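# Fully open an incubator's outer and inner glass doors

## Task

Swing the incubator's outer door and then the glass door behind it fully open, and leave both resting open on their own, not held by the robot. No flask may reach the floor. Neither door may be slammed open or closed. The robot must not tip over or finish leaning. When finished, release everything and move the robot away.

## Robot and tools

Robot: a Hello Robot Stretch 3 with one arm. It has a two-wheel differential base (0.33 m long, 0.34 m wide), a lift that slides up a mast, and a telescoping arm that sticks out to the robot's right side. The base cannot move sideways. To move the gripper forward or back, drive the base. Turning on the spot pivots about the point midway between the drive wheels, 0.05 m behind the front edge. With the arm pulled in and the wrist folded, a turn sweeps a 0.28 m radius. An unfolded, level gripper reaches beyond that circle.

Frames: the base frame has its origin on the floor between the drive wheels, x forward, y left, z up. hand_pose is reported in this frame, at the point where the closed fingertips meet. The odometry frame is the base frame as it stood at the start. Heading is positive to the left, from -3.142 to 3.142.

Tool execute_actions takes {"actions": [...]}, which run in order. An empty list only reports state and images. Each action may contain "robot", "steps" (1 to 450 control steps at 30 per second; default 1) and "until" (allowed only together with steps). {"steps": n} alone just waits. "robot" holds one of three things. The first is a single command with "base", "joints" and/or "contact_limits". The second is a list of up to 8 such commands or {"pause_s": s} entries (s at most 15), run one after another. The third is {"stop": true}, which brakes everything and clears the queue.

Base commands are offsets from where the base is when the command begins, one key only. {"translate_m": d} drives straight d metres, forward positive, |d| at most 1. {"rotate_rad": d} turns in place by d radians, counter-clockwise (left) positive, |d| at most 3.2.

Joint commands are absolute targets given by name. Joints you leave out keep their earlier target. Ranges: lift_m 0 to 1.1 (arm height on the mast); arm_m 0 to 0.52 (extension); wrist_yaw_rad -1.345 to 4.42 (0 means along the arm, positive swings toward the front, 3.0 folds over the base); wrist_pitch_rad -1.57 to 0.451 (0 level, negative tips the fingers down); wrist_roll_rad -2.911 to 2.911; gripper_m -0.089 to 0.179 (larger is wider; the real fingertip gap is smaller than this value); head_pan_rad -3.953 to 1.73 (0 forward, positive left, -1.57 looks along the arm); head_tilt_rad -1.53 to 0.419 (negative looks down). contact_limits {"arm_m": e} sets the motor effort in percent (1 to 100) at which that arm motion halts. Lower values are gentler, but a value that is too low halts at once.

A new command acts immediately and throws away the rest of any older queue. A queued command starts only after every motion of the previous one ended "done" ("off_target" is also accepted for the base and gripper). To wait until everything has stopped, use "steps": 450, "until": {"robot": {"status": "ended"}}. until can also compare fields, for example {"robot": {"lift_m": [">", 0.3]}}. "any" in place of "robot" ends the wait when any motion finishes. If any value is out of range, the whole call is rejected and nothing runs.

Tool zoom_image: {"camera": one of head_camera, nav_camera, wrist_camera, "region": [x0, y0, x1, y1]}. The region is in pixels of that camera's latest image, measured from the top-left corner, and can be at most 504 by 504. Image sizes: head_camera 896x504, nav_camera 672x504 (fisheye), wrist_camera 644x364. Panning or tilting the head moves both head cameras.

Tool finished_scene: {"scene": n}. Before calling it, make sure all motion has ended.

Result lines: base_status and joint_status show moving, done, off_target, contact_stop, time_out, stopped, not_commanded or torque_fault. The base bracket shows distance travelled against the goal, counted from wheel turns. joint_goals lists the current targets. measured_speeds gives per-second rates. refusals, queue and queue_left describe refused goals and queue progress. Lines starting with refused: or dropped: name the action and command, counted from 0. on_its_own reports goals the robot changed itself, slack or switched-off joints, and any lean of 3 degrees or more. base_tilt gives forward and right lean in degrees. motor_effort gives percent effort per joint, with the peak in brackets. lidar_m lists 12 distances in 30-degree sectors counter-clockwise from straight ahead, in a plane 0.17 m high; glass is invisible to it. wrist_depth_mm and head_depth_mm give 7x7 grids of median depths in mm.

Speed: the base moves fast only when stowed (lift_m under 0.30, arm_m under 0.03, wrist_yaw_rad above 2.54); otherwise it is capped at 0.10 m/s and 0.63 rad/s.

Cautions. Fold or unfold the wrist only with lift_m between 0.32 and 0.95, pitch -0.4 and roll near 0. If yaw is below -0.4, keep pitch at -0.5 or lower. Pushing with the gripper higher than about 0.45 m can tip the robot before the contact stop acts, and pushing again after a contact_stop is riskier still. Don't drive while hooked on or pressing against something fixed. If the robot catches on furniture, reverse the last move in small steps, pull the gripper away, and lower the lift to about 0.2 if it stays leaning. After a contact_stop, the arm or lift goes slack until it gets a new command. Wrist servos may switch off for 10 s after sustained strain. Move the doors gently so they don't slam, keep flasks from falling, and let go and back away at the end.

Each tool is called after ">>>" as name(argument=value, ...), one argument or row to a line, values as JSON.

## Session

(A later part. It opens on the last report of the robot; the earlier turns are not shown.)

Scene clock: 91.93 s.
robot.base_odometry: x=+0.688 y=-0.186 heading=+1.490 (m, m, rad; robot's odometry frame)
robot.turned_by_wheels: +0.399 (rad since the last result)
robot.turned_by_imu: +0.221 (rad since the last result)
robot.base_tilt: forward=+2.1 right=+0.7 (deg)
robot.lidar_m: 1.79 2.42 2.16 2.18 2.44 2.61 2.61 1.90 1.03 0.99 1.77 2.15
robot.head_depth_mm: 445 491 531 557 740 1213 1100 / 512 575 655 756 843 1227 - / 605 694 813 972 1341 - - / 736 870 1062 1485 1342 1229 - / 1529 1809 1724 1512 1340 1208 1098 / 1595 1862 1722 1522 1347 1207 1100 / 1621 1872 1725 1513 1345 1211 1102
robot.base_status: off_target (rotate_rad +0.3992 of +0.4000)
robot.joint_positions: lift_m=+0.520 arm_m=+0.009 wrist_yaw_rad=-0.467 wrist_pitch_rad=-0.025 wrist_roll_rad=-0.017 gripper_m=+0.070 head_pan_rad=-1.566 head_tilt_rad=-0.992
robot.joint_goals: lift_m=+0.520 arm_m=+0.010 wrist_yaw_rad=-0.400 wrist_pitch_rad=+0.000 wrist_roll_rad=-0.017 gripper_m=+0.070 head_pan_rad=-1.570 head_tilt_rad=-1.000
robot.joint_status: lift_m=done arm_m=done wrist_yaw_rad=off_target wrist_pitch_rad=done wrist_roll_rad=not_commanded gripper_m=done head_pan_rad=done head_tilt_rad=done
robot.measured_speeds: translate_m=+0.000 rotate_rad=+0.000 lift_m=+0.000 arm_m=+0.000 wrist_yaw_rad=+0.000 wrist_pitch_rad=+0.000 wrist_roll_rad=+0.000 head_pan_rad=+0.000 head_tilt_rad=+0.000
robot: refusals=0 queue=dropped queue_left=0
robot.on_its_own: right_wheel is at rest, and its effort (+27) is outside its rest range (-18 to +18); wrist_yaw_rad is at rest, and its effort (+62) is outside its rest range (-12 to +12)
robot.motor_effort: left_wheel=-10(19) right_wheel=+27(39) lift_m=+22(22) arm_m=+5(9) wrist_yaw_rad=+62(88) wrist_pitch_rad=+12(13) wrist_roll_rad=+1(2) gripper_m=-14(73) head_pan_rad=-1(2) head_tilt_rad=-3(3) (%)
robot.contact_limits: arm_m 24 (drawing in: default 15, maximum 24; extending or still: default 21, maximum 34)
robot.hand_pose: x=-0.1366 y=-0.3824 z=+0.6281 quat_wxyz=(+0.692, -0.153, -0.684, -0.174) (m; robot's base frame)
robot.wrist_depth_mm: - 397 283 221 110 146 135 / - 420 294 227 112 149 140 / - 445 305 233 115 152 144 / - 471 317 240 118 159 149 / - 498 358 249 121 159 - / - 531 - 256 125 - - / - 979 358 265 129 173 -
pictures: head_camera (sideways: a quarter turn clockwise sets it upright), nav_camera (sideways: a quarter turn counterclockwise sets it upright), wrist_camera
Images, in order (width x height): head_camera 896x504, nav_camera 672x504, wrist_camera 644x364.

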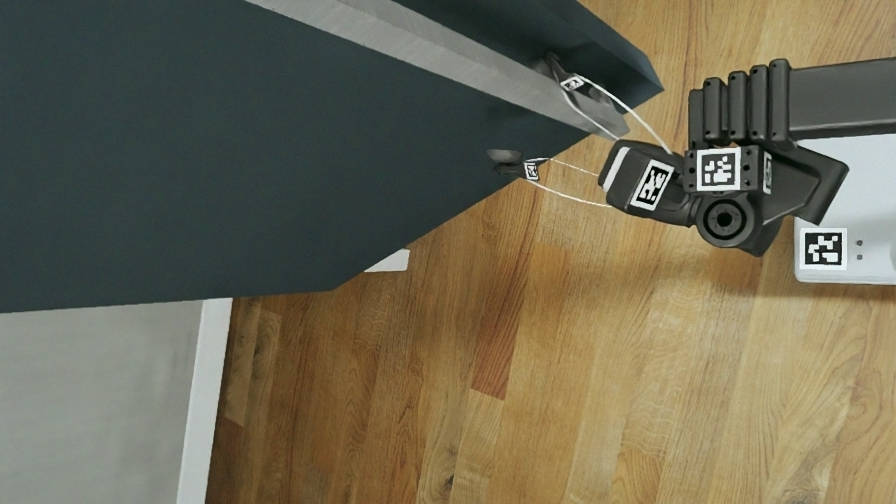

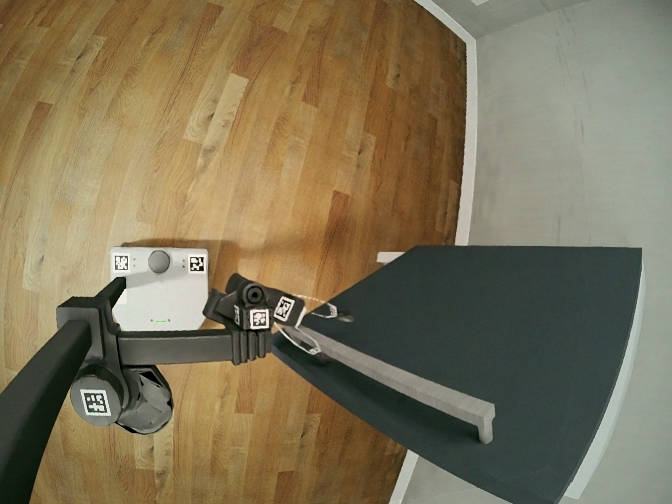

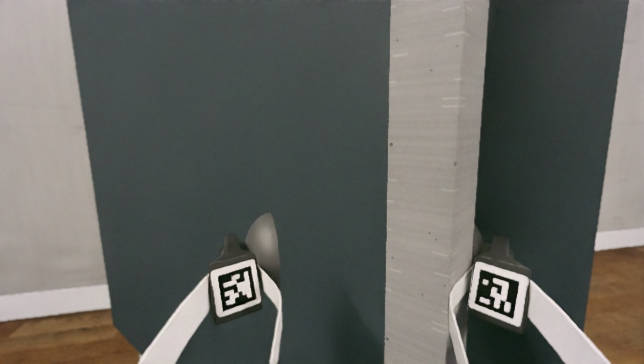

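>>> execute_actions(
  actions=[
    {"robot":{"base":{"rotate_rad":-0.1},"joints":{"wrist_yaw_rad":-0.6}},"steps":100,"until":{"robot":{"status":"ended"}}},
    {"robot":{"base":{"translate_m":0.07},"joints":{"wrist_yaw_rad":-0.85}},"steps":200,"until":{"robot":{"status":"ended"}}},
  ],
)

Scene clock: 96.17 s.
robot.base_odometry: x=+0.700 y=-0.117 heading=+1.390 (m, m, rad; robot's odometry frame)
robot.turned_by_wheels: -0.100 (rad since the last result)
robot.turned_by_imu: -0.099 (rad since the last result)
robot.base_tilt: forward=+2.1 right=+0.7 (deg)
robot.lidar_m: 1.72 2.23 2.18 2.14 2.33 2.72 2.67 2.05 1.05 0.99 1.70 2.11
robot.head_depth_mm: 531 598 684 784 909 1213 1099 / 588 671 777 925 1324 1228 - / 661 764 902 1106 1343 - - / 748 885 1079 1483 1345 1230 - / 889 1696 1694 1512 1354 1211 1106 / 1520 1819 1738 1514 1354 1210 1103 / 1531 1828 1729 1522 1340 1211 1100
robot.base_status: done (translate_m +0.0700 of +0.0700)
robot.joint_positions: lift_m=+0.520 arm_m=+0.010 wrist_yaw_rad=-0.848 wrist_pitch_rad=-0.025 wrist_roll_rad=-0.017 gripper_m=+0.070 head_pan_rad=-1.566 head_tilt_rad=-0.992
robot.joint_goals: lift_m=+0.520 arm_m=+0.010 wrist_yaw_rad=-0.850 wrist_pitch_rad=+0.000 wrist_roll_rad=-0.017 gripper_m=+0.070 head_pan_rad=-1.570 head_tilt_rad=-1.000
robot.joint_status: lift_m=done arm_m=done wrist_yaw_rad=done wrist_pitch_rad=done wrist_roll_rad=not_commanded gripper_m=done head_pan_rad=done head_tilt_rad=done
robot.measured_speeds: translate_m=+0.000 rotate_rad=+0.000 lift_m=+0.000 arm_m=+0.000 wrist_yaw_rad=+0.000 wrist_pitch_rad=+0.000 wrist_roll_rad=+0.000 head_pan_rad=+0.000 head_tilt_rad=+0.000
robot: refusals=0 queue=done queue_left=0
robot.motor_effort: left_wheel=+1(10) right_wheel=-5(28) lift_m=+22(22) arm_m=+2(5) wrist_yaw_rad=-2(63) wrist_pitch_rad=+12(12) wrist_roll_rad=+1(1) gripper_m=+0(14) head_pan_rad=-1(2) head_tilt_rad=-4(3) (%)
robot.contact_limits: arm_m 24 (drawing in: default 15, maximum 24; extending or still: default 21, maximum 34)
robot.hand_pose: x=-0.2131 y=-0.3237 z=+0.6282 quat_wxyz=(+0.647, -0.280, -0.642, -0.302) (m; robot's base frame)
robot.wrist_depth_mm: 294 287 279 263 - - - / 304 296 284 270 - - - / 314 304 293 277 - - - / 327 315 303 243 - - - / 336 326 312 294 - - - / 348 335 - 303 - - - / 362 350 334 311 - - -
pictures: head_camera (sideways: a quarter turn clockwise sets it upright), nav_camera (sideways: a quarter turn counterclockwise sets it upright), wrist_camera
Images, in order (width x height): head_camera 896x504, nav_camera 672x504, wrist_camera 644x364.

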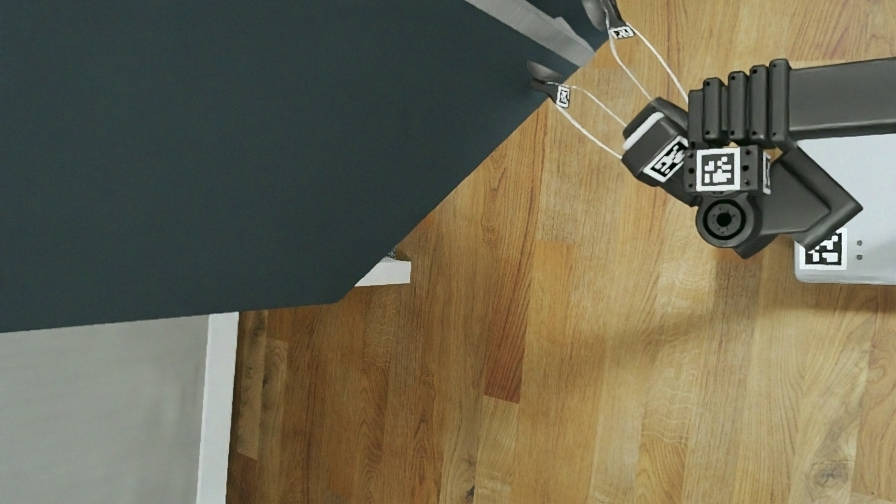

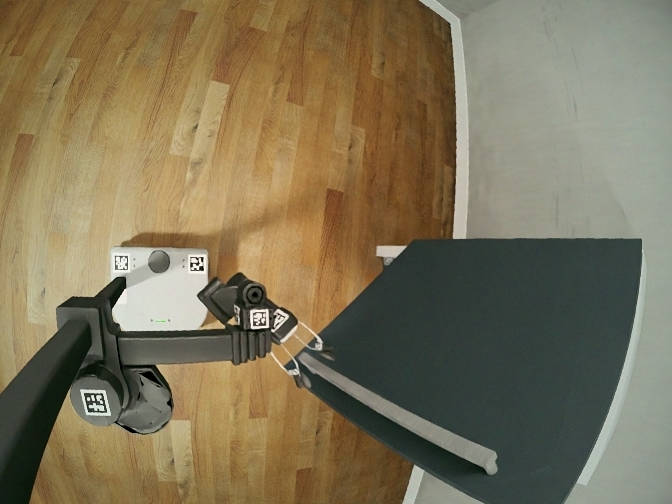

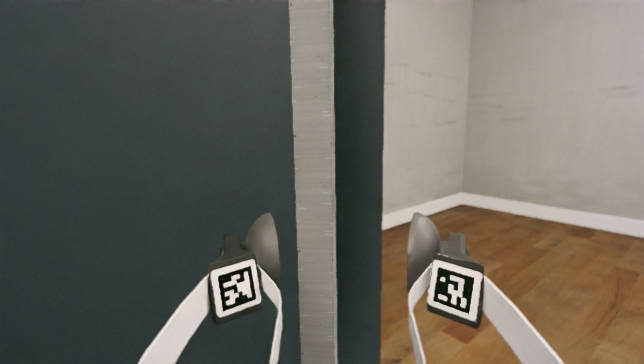

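>>> execute_actions(
  actions=[
    {"robot":[{"base":{"translate_m":0.15}},{"joints":{"wrist_yaw_rad":1.57,"gripper_m":0.0}},{"base":{"rotate_rad":-0.1}},{"base":{"translate_m":-0.72},"joints":{"head_pan_rad":-1.3,"head_tilt_rad":-0.7}}],"steps":450,"until":{"robot":{"status":"ended"}}},
  ],
)

Scene clock: 110.87 s.
robot.base_odometry: x=+0.528 y=-0.662 heading=+1.290 (m, m, rad; robot's odometry frame)
robot.turned_by_wheels: -0.100 (rad since the last result)
robot.turned_by_imu: -0.102 (rad since the last result)
robot.base_tilt: forward=+2.1 right=+0.7 (deg)
robot.lidar_m: 2.26 2.28 2.24 2.15 2.24 2.18 2.10 2.18 1.66 1.00 1.08 2.27
robot.head_depth_mm: 1292 1449 1628 1827 1607 1368 1180 / 842 942 1084 1799 1594 1357 1179 / 1274 1279 1215 1332 1487 1370 1182 / 1315 1293 1280 1380 1531 1366 1178 / 1317 1223 1325 1425 1544 1279 1186 / 957 1088 536 598 710 1020 1184 / 446 443 514 762 1159 1341 1191
robot.base_status: done (translate_m -0.7200 of -0.7200)
robot.joint_positions: lift_m=+0.520 arm_m=+0.010 wrist_yaw_rad=+1.569 wrist_pitch_rad=-0.025 wrist_roll_rad=-0.017 gripper_m=+0.000 head_pan_rad=-1.307 head_tilt_rad=-0.705
robot.joint_goals: lift_m=+0.520 arm_m=+0.010 wrist_yaw_rad=+1.570 wrist_pitch_rad=+0.000 wrist_roll_rad=-0.017 gripper_m=+0.000 head_pan_rad=-1.300 head_tilt_rad=-0.700
robot.joint_status: lift_m=done arm_m=done wrist_yaw_rad=done wrist_pitch_rad=done wrist_roll_rad=not_commanded gripper_m=done head_pan_rad=done head_tilt_rad=done
robot.measured_speeds: translate_m=+0.000 rotate_rad=+0.000 lift_m=+0.000 arm_m=+0.000 wrist_yaw_rad=+0.000 wrist_pitch_rad=+0.000 wrist_roll_rad=+0.000 head_pan_rad=+0.000 head_tilt_rad=+0.000
robot: refusals=0 queue=done queue_left=0
robot.motor_effort: left_wheel=+3(4) right_wheel=-5(11) lift_m=+22(22) arm_m=+2(2) wrist_yaw_rad=+1(3) wrist_pitch_rad=+12(12) wrist_roll_rad=+1(1) gripper_m=-2(80) head_pan_rad=+3(19) head_tilt_rad=+1(17) (%)
robot.contact_limits: arm_m 24 (drawing in: default 15, maximum 24; extending or still: default 21, maximum 34)
robot.hand_pose: x=+0.2342 y=-0.1554 z=+0.6282 quat_wxyz=(+0.511, +0.501, -0.490, +0.498) (m; robot's base frame)
robot.wrist_depth_mm: - - - - - - - / - - - - - - - / - - - - - - - / - - - - - - - / - - - - - - - / - - - - - - - / - - - - - - -
pictures: head_camera (sideways: a quarter turn clockwise sets it upright), nav_camera (sideways: a quarter turn counterclockwise sets it upright), wrist_camera
Images, in order (width x height): head_camera 896x504, nav_camera 672x504, wrist_camera 644x364.

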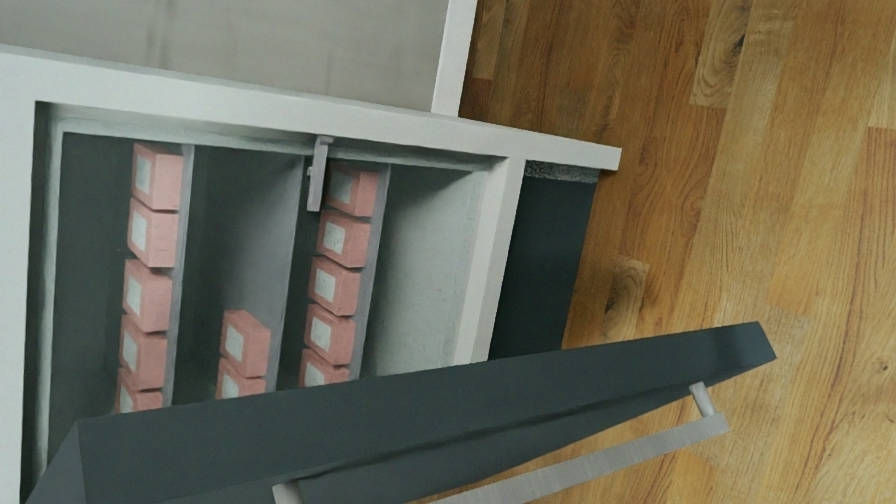

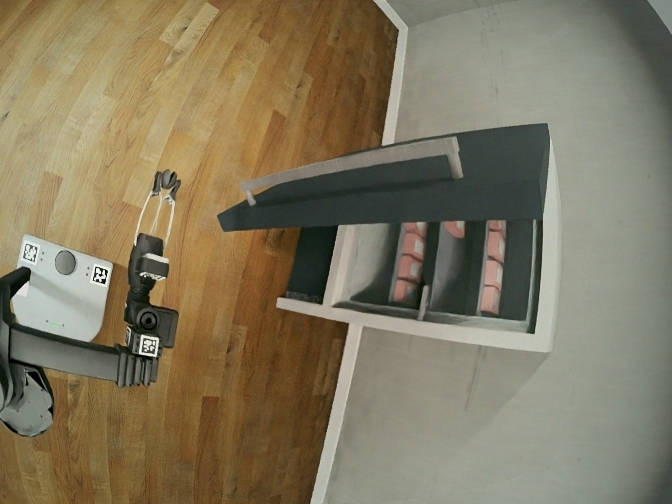

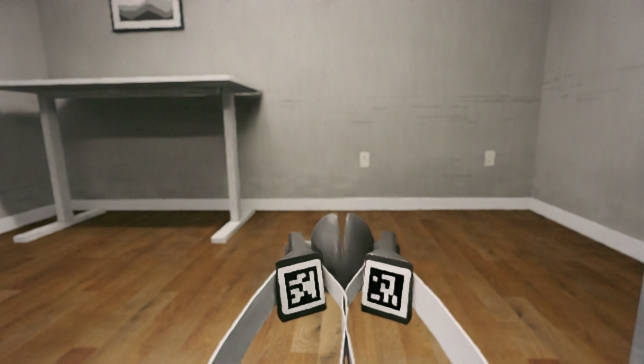

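>>> execute_actions(
  actions=[
    {"robot":[{"base":{"translate_m":-0.15},"joints":{"lift_m":0.36}},{"joints":{"arm_m":0.4}},{"base":{"translate_m":0.35}}],"steps":450,"until":{"robot":{"status":"ended"}}},
  ],
)

Scene clock: 122.80 s.
robot.base_odometry: x=+0.584 y=-0.469 heading=+1.290 (m, m, rad; robot's odometry frame)
robot.turned_by_wheels: +0.000 (rad since the last result)
robot.turned_by_imu: -0.003 (rad since the last result)
robot.base_tilt: forward=+2.1 right=+0.7 (deg)
robot.lidar_m: 2.45 2.07 2.20 2.16 2.24 2.38 2.31 2.28 1.66 1.00 1.08 2.27
robot.head_depth_mm: 844 1136 1099 1190 1495 1365 1182 / 870 1211 1226 1345 1446 1306 1175 / 1276 1246 1264 1379 1503 1329 1179 / 1302 1197 1287 1378 1517 1338 1182 / 1027 1109 1260 1382 564 663 1120 / 864 340 383 439 563 1306 1166 / 498 339 1877 1937 597 1339 1180
robot.base_status: done (translate_m +0.3500 of +0.3500)
robot.joint_positions: lift_m=+0.360 arm_m=+0.400 wrist_yaw_rad=+1.568 wrist_pitch_rad=-0.025 wrist_roll_rad=-0.017 gripper_m=+0.000 head_pan_rad=-1.307 head_tilt_rad=-0.705
robot.joint_goals: lift_m=+0.360 arm_m=+0.400 wrist_yaw_rad=+1.570 wrist_pitch_rad=+0.000 wrist_roll_rad=-0.017 gripper_m=+0.000 head_pan_rad=-1.300 head_tilt_rad=-0.700
robot.joint_status: lift_m=done arm_m=done wrist_yaw_rad=done wrist_pitch_rad=done wrist_roll_rad=not_commanded gripper_m=done head_pan_rad=done head_tilt_rad=done
robot.measured_speeds: translate_m=+0.000 rotate_rad=+0.000 lift_m=+0.000 arm_m=+0.000 wrist_yaw_rad=+0.000 wrist_pitch_rad=+0.000 wrist_roll_rad=+0.000 head_pan_rad=+0.000 head_tilt_rad=+0.000
robot: refusals=0 queue=done queue_left=0
robot.motor_effort: left_wheel=+1(5) right_wheel=-4(24) lift_m=+18(22) arm_m=+2(3) wrist_yaw_rad=+1(5) wrist_pitch_rad=+12(12) wrist_roll_rad=+2(1) gripper_m=-2(4) head_pan_rad=+3(2) head_tilt_rad=+1(1) (%)
robot.hand_pose: x=+0.2342 y=-0.5454 z=+0.4684 quat_wxyz=(+0.511, +0.501, -0.490, +0.497) (m; robot's base frame)
robot.wrist_depth_mm: 122 131 148 168 195 231 285 / 123 134 150 172 200 240 297 / 127 137 154 177 206 247 314 / 129 140 158 181 213 259 327 / 130 143 162 177 222 266 343 / 133 145 163 - 239 277 364 / 136 149 166 197 231 295 771
pictures: head_camera (sideways: a quarter turn clockwise sets it upright), nav_camera (sideways: a quarter turn counterclockwise sets it upright), wrist_camera
Images, in order (width x height): head_camera 896x504, nav_camera 672x504, wrist_camera 644x364.

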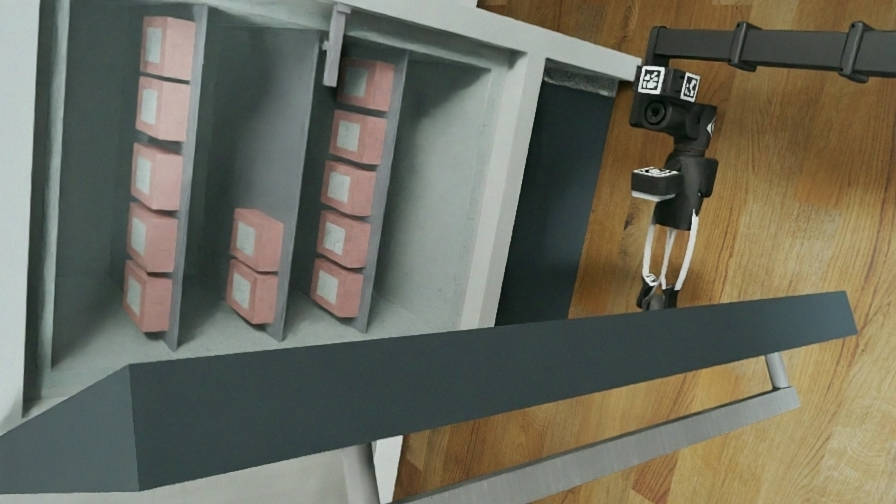

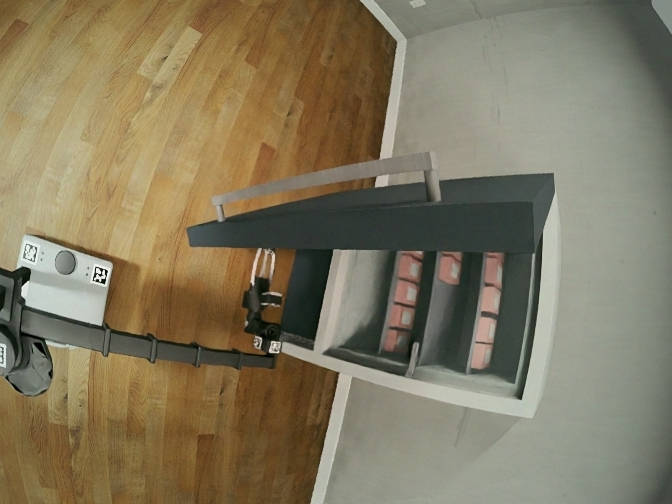

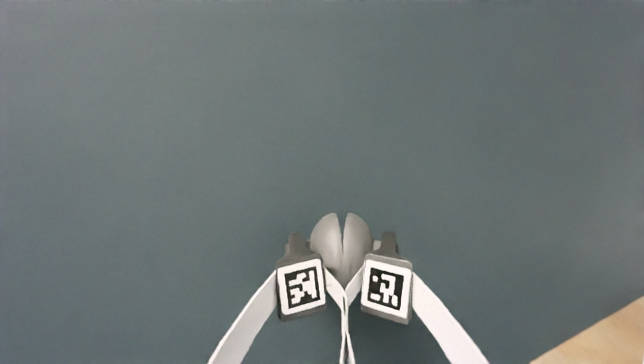

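>>> execute_actions(
  actions=[
    {"robot":{"base":{"translate_m":0.3},"joints":{"head_pan_rad":-1.0}},"steps":450,"until":{"robot":{"status":"ended"}}},
  ],
)

Scene clock: 127.27 s.
robot.base_odometry: x=+0.667 y=-0.181 heading=+1.290 (m, m, rad; robot's odometry frame)
robot.turned_by_wheels: +0.000 (rad since the last result)
robot.turned_by_imu: -0.001 (rad since the last result)
robot.base_tilt: forward=+2.1 right=+0.7 (deg)
robot.lidar_m: 2.15 1.79 2.21 2.14 2.24 2.70 2.59 2.27 1.08 1.02 1.66 2.23
robot.head_depth_mm: 645 767 948 1176 1395 1405 1179 / 562 639 760 936 1226 1366 1182 / 502 548 636 752 923 1320 1180 / 459 478 544 628 744 914 1182 / 445 427 476 542 623 736 933 / 1720 383 424 473 540 661 1159 / 1886 347 386 447 1546 1367 1180
robot.base_status: done (translate_m +0.3000 of +0.3000)
robot.joint_positions: lift_m=+0.360 arm_m=+0.400 wrist_yaw_rad=+1.572 wrist_pitch_rad=-0.026 wrist_roll_rad=-0.017 gripper_m=+0.000 head_pan_rad=-1.007 head_tilt_rad=-0.704
robot.joint_goals: lift_m=+0.360 arm_m=+0.400 wrist_yaw_rad=+1.570 wrist_pitch_rad=+0.000 wrist_roll_rad=-0.017 gripper_m=+0.000 head_pan_rad=-1.000 head_tilt_rad=-0.700
robot.joint_status: lift_m=done arm_m=done wrist_yaw_rad=done wrist_pitch_rad=done wrist_roll_rad=not_commanded gripper_m=done head_pan_rad=done head_tilt_rad=done
robot.measured_speeds: translate_m=+0.000 rotate_rad=+0.000 lift_m=+0.000 arm_m=+0.000 wrist_yaw_rad=+0.000 wrist_pitch_rad=+0.000 wrist_roll_rad=+0.000 head_pan_rad=+0.000 head_tilt_rad=+0.000
robot: refusals=0 queue=done queue_left=0
robot.motor_effort: left_wheel=+1(6) right_wheel=-4(41) lift_m=+18(18) arm_m=+2(2) wrist_yaw_rad=-2(16) wrist_pitch_rad=+13(13) wrist_roll_rad=+1(1) gripper_m=-2(4) head_pan_rad=+3(18) head_tilt_rad=+0(1) (%)
robot.hand_pose: x=+0.2342 y=-0.5445 z=+0.4682 quat_wxyz=(+0.511, +0.502, -0.488, +0.498) (m; robot's base frame)
robot.wrist_depth_mm: 222 212 199 190 181 172 165 / 229 218 207 196 186 177 170 / 236 226 213 201 191 182 173 / 245 232 218 207 196 186 178 / 255 241 224 215 201 192 183 / 262 248 233 - 205 198 188 / 274 259 244 228 216 203 193
pictures: head_camera (sideways: a quarter turn clockwise sets it upright), nav_camera (sideways: a quarter turn counterclockwise sets it upright), wrist_camera
Images, in order (width x height): head_camera 896x504, nav_camera 672x504, wrist_camera 644x364.

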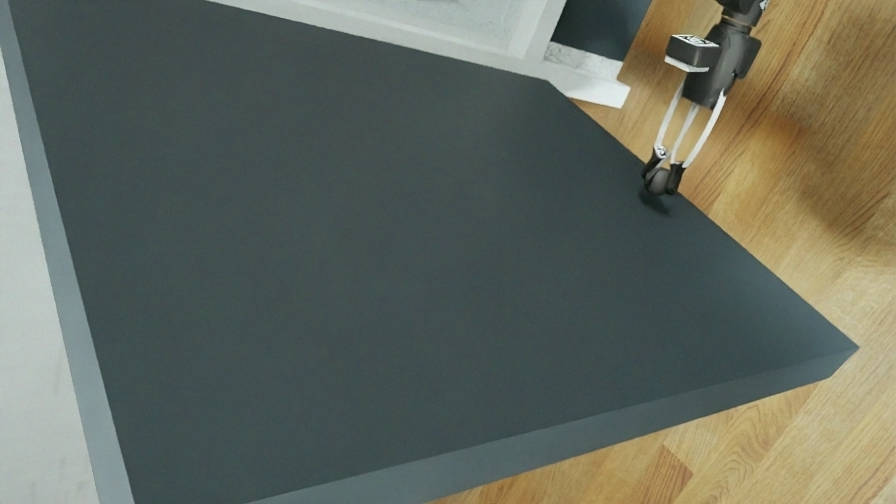

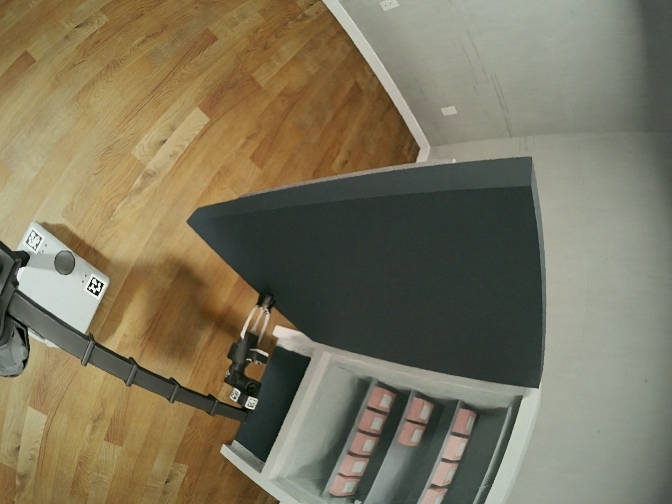

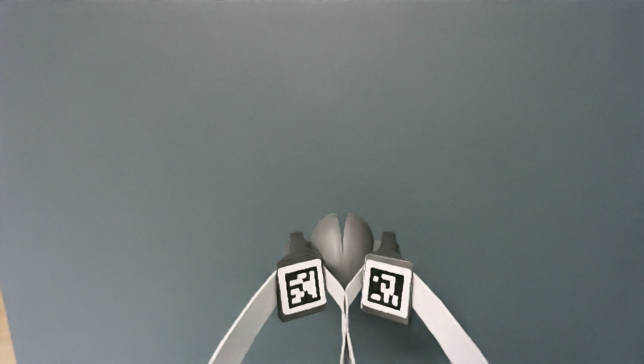

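>>> execute_actions(
  actions=[
    {"robot":{"base":{"translate_m":0.1}},"steps":450,"until":{"robot":{"status":"ended"}}},
  ],
)

>>> execute_actions(
  actions=[
    {"robot":{"base":{"translate_m":0.1}},"steps":450,"until":{"robot":{"status":"ended"}}},
  ],
)

Scene clock: 129.83 s.
robot.base_odometry: x=+0.694 y=-0.085 heading=+1.290 (m, m, rad; robot's odometry frame)
robot.turned_by_wheels: +0.000 (rad since the last result)
robot.turned_by_imu: -0.001 (rad since the last result)
robot.base_tilt: forward=+2.1 right=+0.7 (deg)
robot.lidar_m: 2.05 1.70 2.22 2.13 2.24 2.79 2.70 2.27 1.08 1.00 1.66 2.13
robot.head_depth_mm: 573 651 775 961 1279 1416 1182 / 532 586 687 823 1031 1337 1178 / 494 532 611 720 871 1287 1188 / 463 488 553 639 758 930 1181 / 445 449 505 577 671 803 1139 / 1711 418 464 523 601 767 1151 / 1852 388 433 524 1583 1357 1184
robot.base_status: done (translate_m +0.1000 of +0.1000)
robot.joint_positions: lift_m=+0.360 arm_m=+0.400 wrist_yaw_rad=+1.568 wrist_pitch_rad=-0.026 wrist_roll_rad=-0.017 gripper_m=+0.000 head_pan_rad=-1.007 head_tilt_rad=-0.704
robot.joint_goals: lift_m=+0.360 arm_m=+0.400 wrist_yaw_rad=+1.570 wrist_pitch_rad=+0.000 wrist_roll_rad=-0.017 gripper_m=+0.000 head_pan_rad=-1.000 head_tilt_rad=-0.700
robot.joint_status: lift_m=done arm_m=done wrist_yaw_rad=done wrist_pitch_rad=done wrist_roll_rad=not_commanded gripper_m=done head_pan_rad=done head_tilt_rad=done
robot.measured_speeds: translate_m=+0.000 rotate_rad=+0.000 lift_m=+0.000 arm_m=+0.000 wrist_yaw_rad=+0.000 wrist_pitch_rad=+0.000 wrist_roll_rad=+0.000 head_pan_rad=+0.000 head_tilt_rad=+0.000
robot: refusals=0 queue=done queue_left=0
robot.motor_effort: left_wheel=+0(16) right_wheel=-2(76) lift_m=+18(19) arm_m=+2(2) wrist_yaw_rad=+2(7) wrist_pitch_rad=+13(14) wrist_roll_rad=+1(1) gripper_m=-2(3) head_pan_rad=+3(3) head_tilt_rad=+1(1) (%)
robot.hand_pose: x=+0.2342 y=-0.5455 z=+0.4681 quat_wxyz=(+0.512, +0.502, -0.489, +0.497) (m; robot's base frame)
robot.wrist_depth_mm: 266 229 203 181 164 150 138 / 276 237 208 185 169 153 141 / 289 246 216 192 174 158 144 / - 256 224 198 177 160 147 / - 267 231 208 180 165 151 / - 279 241 - 181 169 154 / 847 290 249 219 195 172 157
pictures: head_camera (sideways: a quarter turn clockwise sets it upright), nav_camera (sideways: a quarter turn counterclockwise sets it upright), wrist_camera
Images, in order (width x height): head_camera 896x504, nav_camera 672x504, wrist_camera 644x364.

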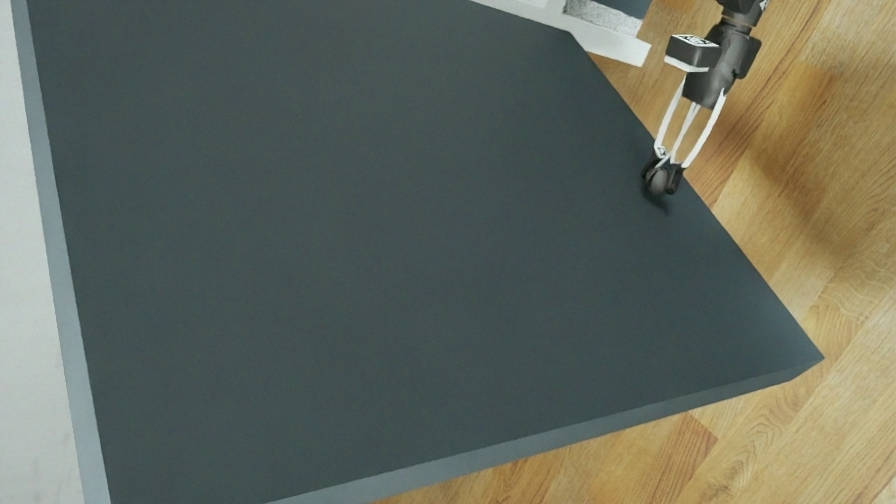

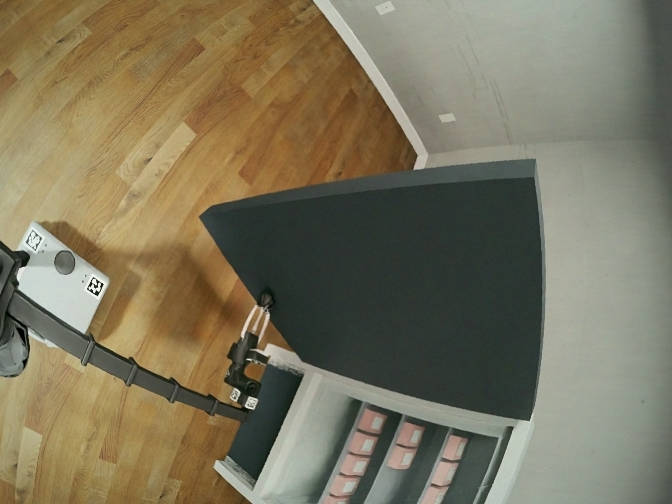

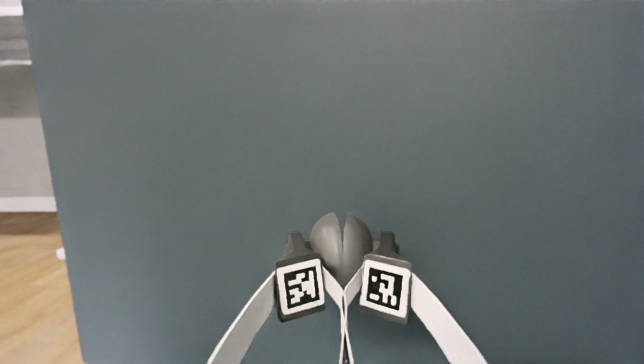

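Scene clock: 132.50 s.
robot.base_odometry: x=+0.722 y=+0.011 heading=+1.288 (m, m, rad; robot's odometry frame)
robot.turned_by_wheels: -0.002 (rad since the last result)
robot.turned_by_imu: -0.105 (rad since the last result)
robot.base_tilt: forward=+2.1 right=+0.8 (deg)
robot.lidar_m: 1.97 1.61 2.29 2.13 2.19 2.78 2.78 2.56 1.12 0.99 1.62 2.06
robot.head_depth_mm: 561 636 764 961 1308 1424 1184 / 506 557 653 792 1005 1368 1180 / 471 496 571 672 822 1279 1182 / 445 447 507 586 694 854 1162 / 1504 406 455 518 602 716 890 / 1602 372 413 465 531 657 1157 / 1706 343 381 446 1529 1368 1184
robot.base_status: done (translate_m +0.0999 of +0.1000)
robot.joint_positions: lift_m=+0.360 arm_m=+0.400 wrist_yaw_rad=+1.635 wrist_pitch_rad=-0.028 wrist_roll_rad=-0.017 gripper_m=+0.000 head_pan_rad=-1.007 head_tilt_rad=-0.704
robot.joint_goals: lift_m=+0.360 arm_m=+0.400 wrist_yaw_rad=+1.631 wrist_pitch_rad=+0.000 wrist_roll_rad=-0.017 gripper_m=+0.000 head_pan_rad=-1.000 head_tilt_rad=-0.700
robot.joint_status: lift_m=done arm_m=done wrist_yaw_rad=done wrist_pitch_rad=done wrist_roll_rad=not_commanded gripper_m=done head_pan_rad=done head_tilt_rad=done
robot.measured_speeds: translate_m=+0.000 rotate_rad=+0.000 lift_m=+0.000 arm_m=+0.000 wrist_yaw_rad=+0.000 wrist_pitch_rad=+0.000 wrist_roll_rad=+0.000 head_pan_rad=+0.000 head_tilt_rad=+0.000
robot: refusals=0 queue=done queue_left=0
robot.on_its_own: wrist_yaw_rad is held at +1.631, not at your +1.570, by its stall guard, which is not easing now; right_wheel is at rest, and its effort (+65) is outside its rest range (-18 to +18)
robot.motor_effort: left_wheel=-16(20) right_wheel=+65(83) lift_m=+18(18) arm_m=+1(2) wrist_yaw_rad=-4(41) wrist_pitch_rad=+14(14) wrist_roll_rad=+1(2) gripper_m=-3(6) head_pan_rad=+3(3) head_tilt_rad=+1(1) (%)
robot.hand_pose: x=+0.2336 y=-0.5286 z=+0.4676 quat_wxyz=(+0.495, +0.518, -0.472, +0.513) (m; robot's base frame)
robot.wrist_depth_mm: 229 205 182 164 149 136 126 / 238 212 187 169 153 139 129 / 250 219 193 173 157 143 132 / 264 228 201 178 161 147 135 / 278 239 207 187 164 150 138 / 293 247 217 - 166 155 141 / 763 258 224 197 178 158 145
pictures: head_camera (sideways: a quarter turn clockwise sets it upright), nav_camera (sideways: a quarter turn counterclockwise sets it upright), wrist_camera
Images, in order (width x height): head_camera 896x504, nav_camera 672x504, wrist_camera 644x364.

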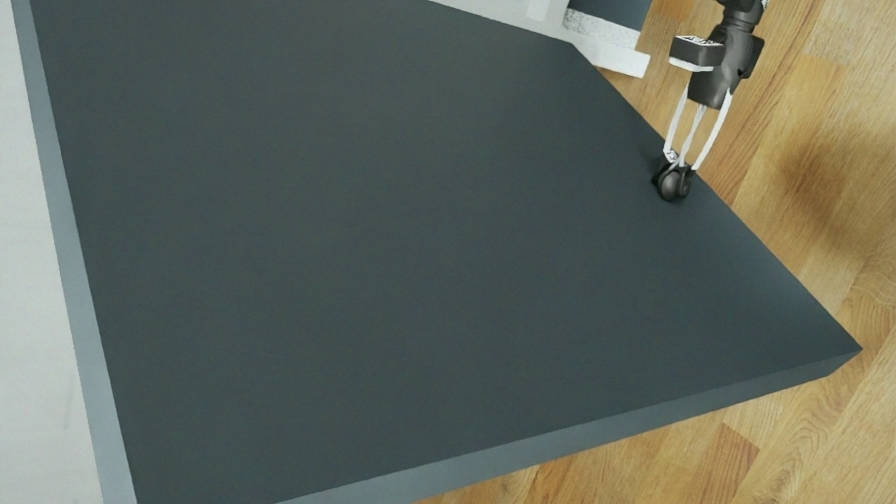

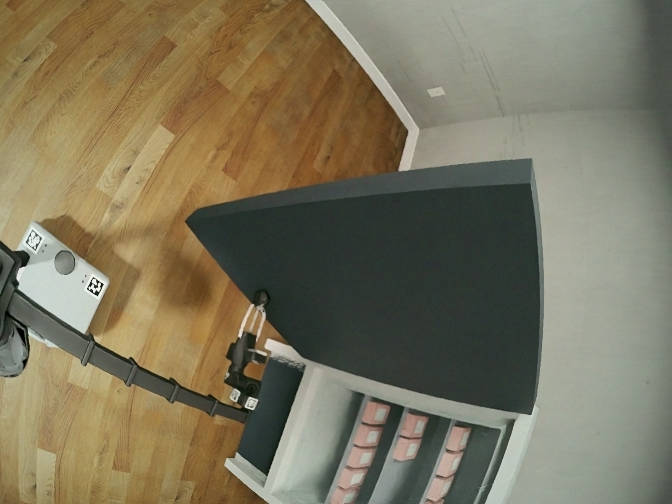

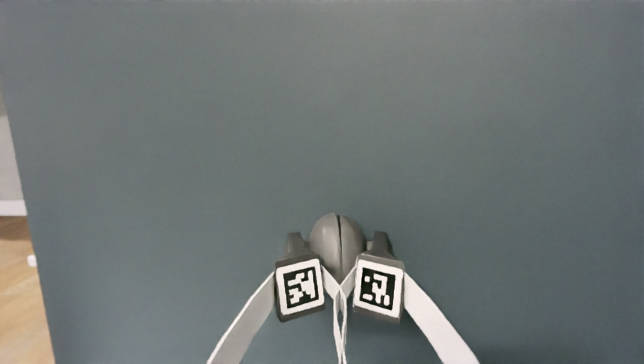

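>>> execute_actions(
  actions=[
    {"robot":[{"base":{"translate_m":-0.15}},{"base":{"rotate_rad":0.105},"joints":{"arm_m":0.05}},{"base":{"translate_m":-0.5},"joints":{"lift_m":0.62,"head_pan_rad":-1.5,"head_tilt_rad":-0.6}},{"joints":{"wrist_yaw_rad":0,"gripper_m":0.09}}],"steps":450,"until":{"robot":{"status":"ended"}}},
    {"steps":200,"until":{"robot":{"status":"ended"}}},
  ],
)

Scene clock: 147.47 s.
robot.base_odometry: x=+0.593 y=-0.626 heading=+1.395 (m, m, rad; robot's odometry frame)
robot.turned_by_wheels: +0.107 (rad since the last result)
robot.turned_by_imu: +0.104 (rad since the last result)
robot.base_tilt: forward=+2.1 right=+0.7 (deg)
robot.lidar_m: 2.24 2.24 2.22 2.15 2.22 2.22 2.14 2.22 1.67 1.01 1.10 2.29
robot.head_depth_mm: 1327 1453 1604 1814 1748 1448 1231 / 1325 1475 1635 1845 1748 1451 1238 / 1321 1444 1627 1821 1722 1456 1295 / 1014 980 1087 1261 1344 1455 1238 / 1020 1307 1322 1365 1376 1455 1240 / 1031 1172 1395 1362 1371 1468 1231 / 1046 1177 1393 1411 1445 1461 1235
robot.base_status: done (translate_m -0.5000 of -0.5000)
robot.joint_positions: lift_m=+0.620 arm_m=+0.050 wrist_yaw_rad=+0.002 wrist_pitch_rad=-0.026 wrist_roll_rad=-0.017 gripper_m=+0.090 head_pan_rad=-1.493 head_tilt_rad=-0.606
robot.joint_goals: lift_m=+0.620 arm_m=+0.050 wrist_yaw_rad=+0.000 wrist_pitch_rad=+0.000 wrist_roll_rad=-0.017 gripper_m=+0.090 head_pan_rad=-1.500 head_tilt_rad=-0.600
robot.joint_status: lift_m=done arm_m=done wrist_yaw_rad=done wrist_pitch_rad=done wrist_roll_rad=not_commanded gripper_m=done head_pan_rad=done head_tilt_rad=done
robot.measured_speeds: translate_m=+0.000 rotate_rad=+0.000 lift_m=+0.000 arm_m=+0.000 wrist_yaw_rad=+0.000 wrist_pitch_rad=+0.000 wrist_roll_rad=+0.000 head_pan_rad=+0.000 head_tilt_rad=+0.000
robot: refusals=0 queue=done queue_left=0
robot.motor_effort: left_wheel=-2(19) right_wheel=+5(64) lift_m=+24(25) arm_m=-2(3) wrist_yaw_rad=-2(10) wrist_pitch_rad=+13(14) wrist_roll_rad=+1(1) gripper_m=+0(78) head_pan_rad=-2(30) head_tilt_rad=+2(10) (%)
robot.hand_pose: x=-0.0209 y=-0.4508 z=+0.7278 quat_wxyz=(+0.713, +0.010, -0.701, -0.009) (m; robot's base frame)
robot.wrist_depth_mm: 768 980 - 960 - - - / 783 916 - 904 - - - / 802 923 - 883 - - - / 808 927 - 922 - - - / 812 990 - - - - - / 816 888 - 844 - - - / 837 894 898 855 - - -
pictures: head_camera (sideways: a quarter turn clockwise sets it upright), nav_camera (sideways: a quarter turn counterclockwise sets it upright), wrist_camera
Images, in order (width x height): head_camera 896x504, nav_camera 672x504, wrist_camera 644x364.

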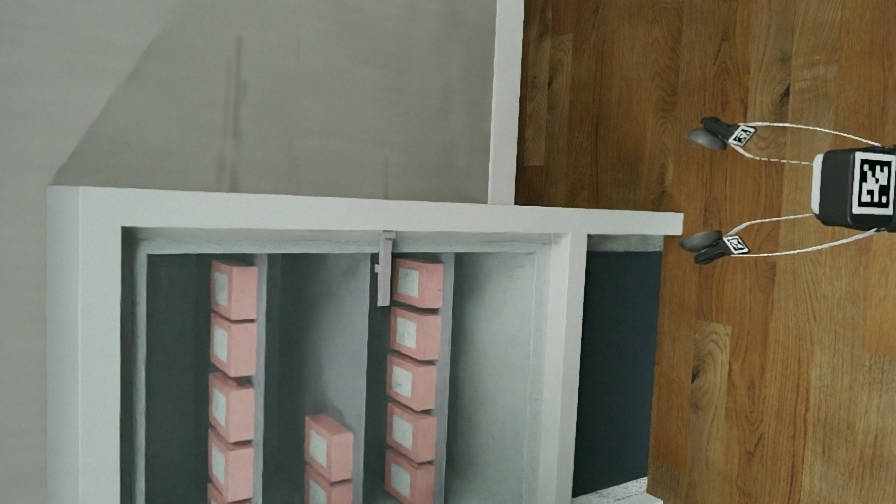

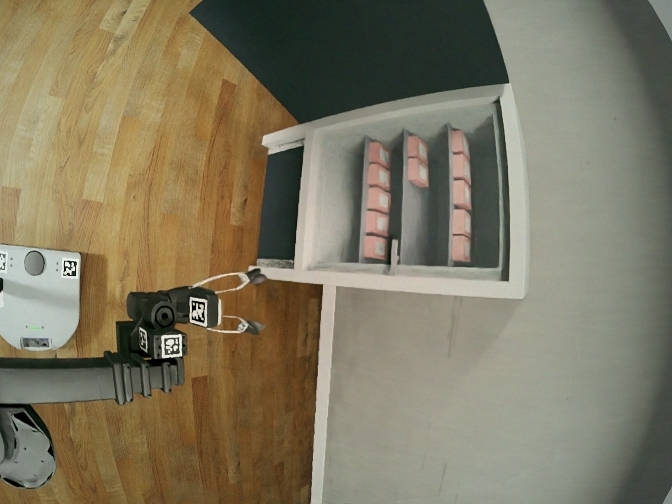

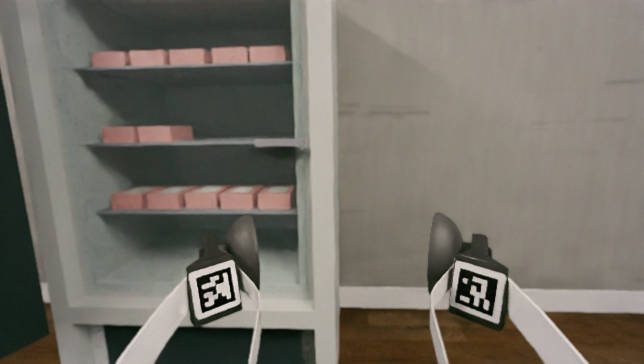

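>>> zoom_image(
  camera="head_camera",
  region=[320,200,470,330],
)

>>> zoom_image(
  camera="wrist_camera",
  region=[220,100,340,180],
)

Region (320, 200, 470, 330) of head_camera's 896x504 image, scaled by 3.360, with more detail than that image has; it fills the top 437 rows of this view, and the rest is white.

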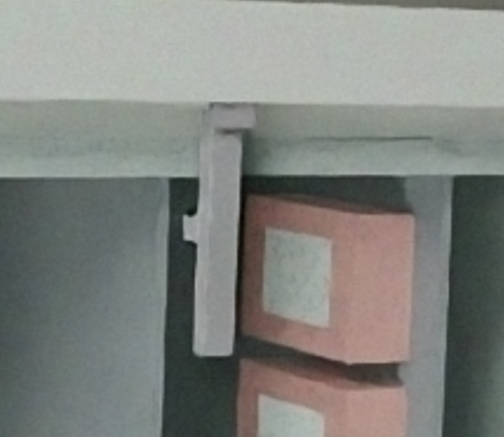

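Region (220, 100, 340, 180) of wrist_camera's 644x364 image, scaled by 4.200.

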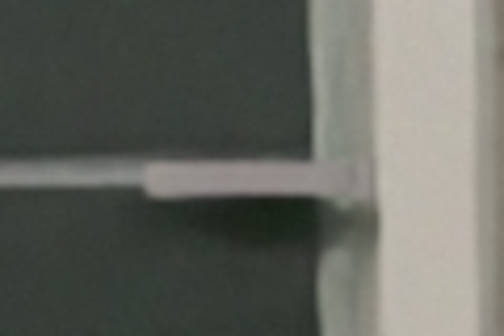

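>>> execute_actions(
  actions=[
    {"robot":[{"base":{"rotate_rad":-0.5},"joints":{"wrist_roll_rad":1.57,"lift_m":0.67}},{"base":{"translate_m":0.25}},{"base":{"rotate_rad":0.5}},{"base":{"translate_m":-0.12}},{"joints":{"arm_m":0.3}}],"steps":450,"until":{"robot":{"status":"ended"}}},
    {"steps":200,"until":{"robot":{"status":"ended"}}},
  ],
)

Scene clock: 163.13 s.
robot.base_odometry: x=+0.728 y=-0.549 heading=+1.395 (m, m, rad; robot's odometry frame)
robot.turned_by_wheels: +0.000 (rad since the last result)
robot.turned_by_imu: -0.002 (rad since the last result)
robot.base_tilt: forward=+2.1 right=+0.8 (deg)
robot.lidar_m: 2.52 2.17 2.32 2.27 2.35 2.32 2.23 2.12 1.54 0.89 0.97 2.12
robot.head_depth_mm: 1222 1343 1499 1675 1786 1494 - / 1202 830 1478 1691 1841 1391 1234 / 1011 845 956 1030 1122 1382 1237 / 1015 1210 1197 1196 1254 1385 1237 / 1027 1216 1193 1193 1282 1397 1236 / 1032 1218 1136 1197 1287 1405 1235 / 1049 1081 1113 1206 1281 1416 1241
robot.base_status: done (translate_m -0.1200 of -0.1200)
robot.joint_positions: lift_m=+0.670 arm_m=+0.300 wrist_yaw_rad=+0.001 wrist_pitch_rad=-0.026 wrist_roll_rad=+1.569 gripper_m=+0.090 head_pan_rad=-1.493 head_tilt_rad=-0.606
robot.joint_goals: lift_m=+0.670 arm_m=+0.300 wrist_yaw_rad=+0.000 wrist_pitch_rad=+0.000 wrist_roll_rad=+1.570 gripper_m=+0.090 head_pan_rad=-1.500 head_tilt_rad=-0.600
robot.joint_status: lift_m=done arm_m=done wrist_yaw_rad=done wrist_pitch_rad=done wrist_roll_rad=done gripper_m=done head_pan_rad=done head_tilt_rad=done
robot.measured_speeds: translate_m=+0.000 rotate_rad=+0.000 lift_m=+0.000 arm_m=+0.000 wrist_yaw_rad=+0.000 wrist_pitch_rad=+0.000 wrist_roll_rad=+0.000 head_pan_rad=+0.000 head_tilt_rad=+0.000
robot: refusals=0 queue=done queue_left=0
robot.motor_effort: left_wheel=-3(7) right_wheel=+5(11) lift_m=+23(25) arm_m=+3(2) wrist_yaw_rad=-1(2) wrist_pitch_rad=+13(13) wrist_roll_rad=+0(3) gripper_m=+0(1) head_pan_rad=-3(3) head_tilt_rad=+1(2) (%)
robot.hand_pose: x=-0.0212 y=-0.7002 z=+0.7776 quat_wxyz=(+0.001, +0.000, -1.000, -0.013) (m; robot's base frame)
robot.wrist_depth_mm: 901 932 889 900 877 909 889 / 951 927 921 919 924 910 891 / 351 351 348 344 339 342 341 / 407 407 406 405 400 429 438 / 417 561 646 899 869 644 484 / 425 555 - 902 900 666 491 / 430 522 622 903 867 687 470
pictures: head_camera (sideways: a quarter turn clockwise sets it upright), nav_camera (sideways: a quarter turn counterclockwise sets it upright), wrist_camera
Images, in order (width x height): head_camera 896x504, nav_camera 672x504, wrist_camera 644x364.

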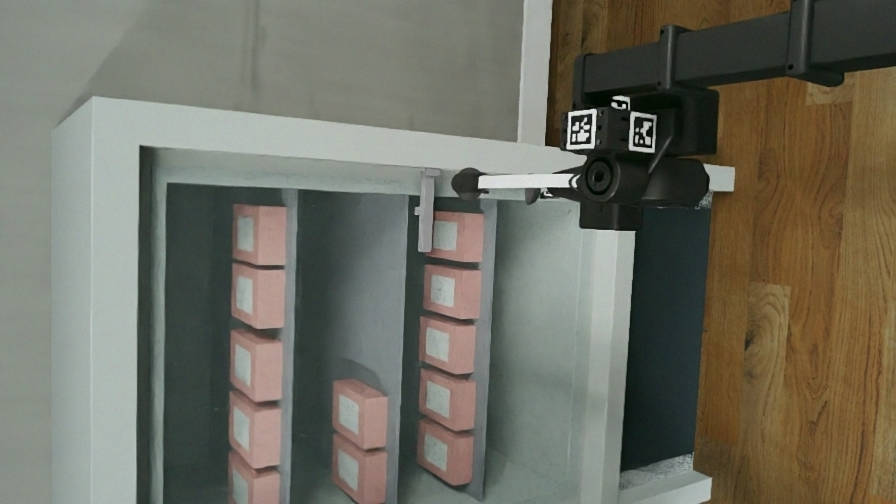

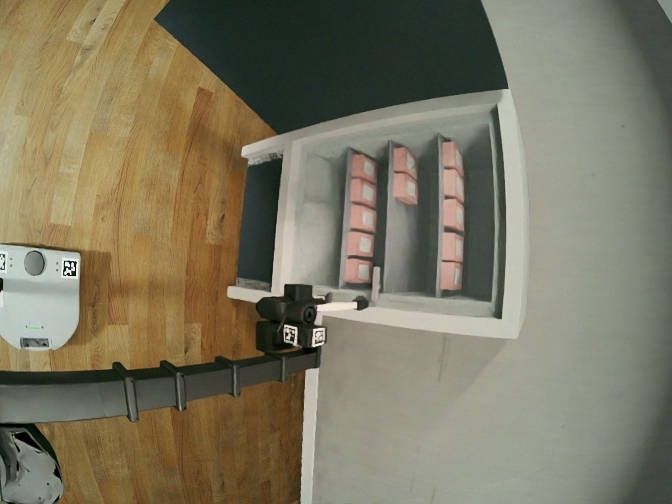

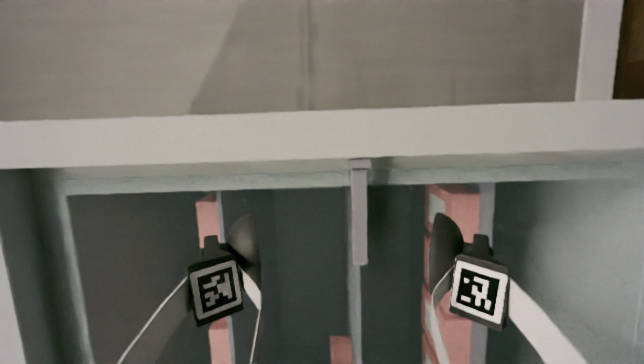

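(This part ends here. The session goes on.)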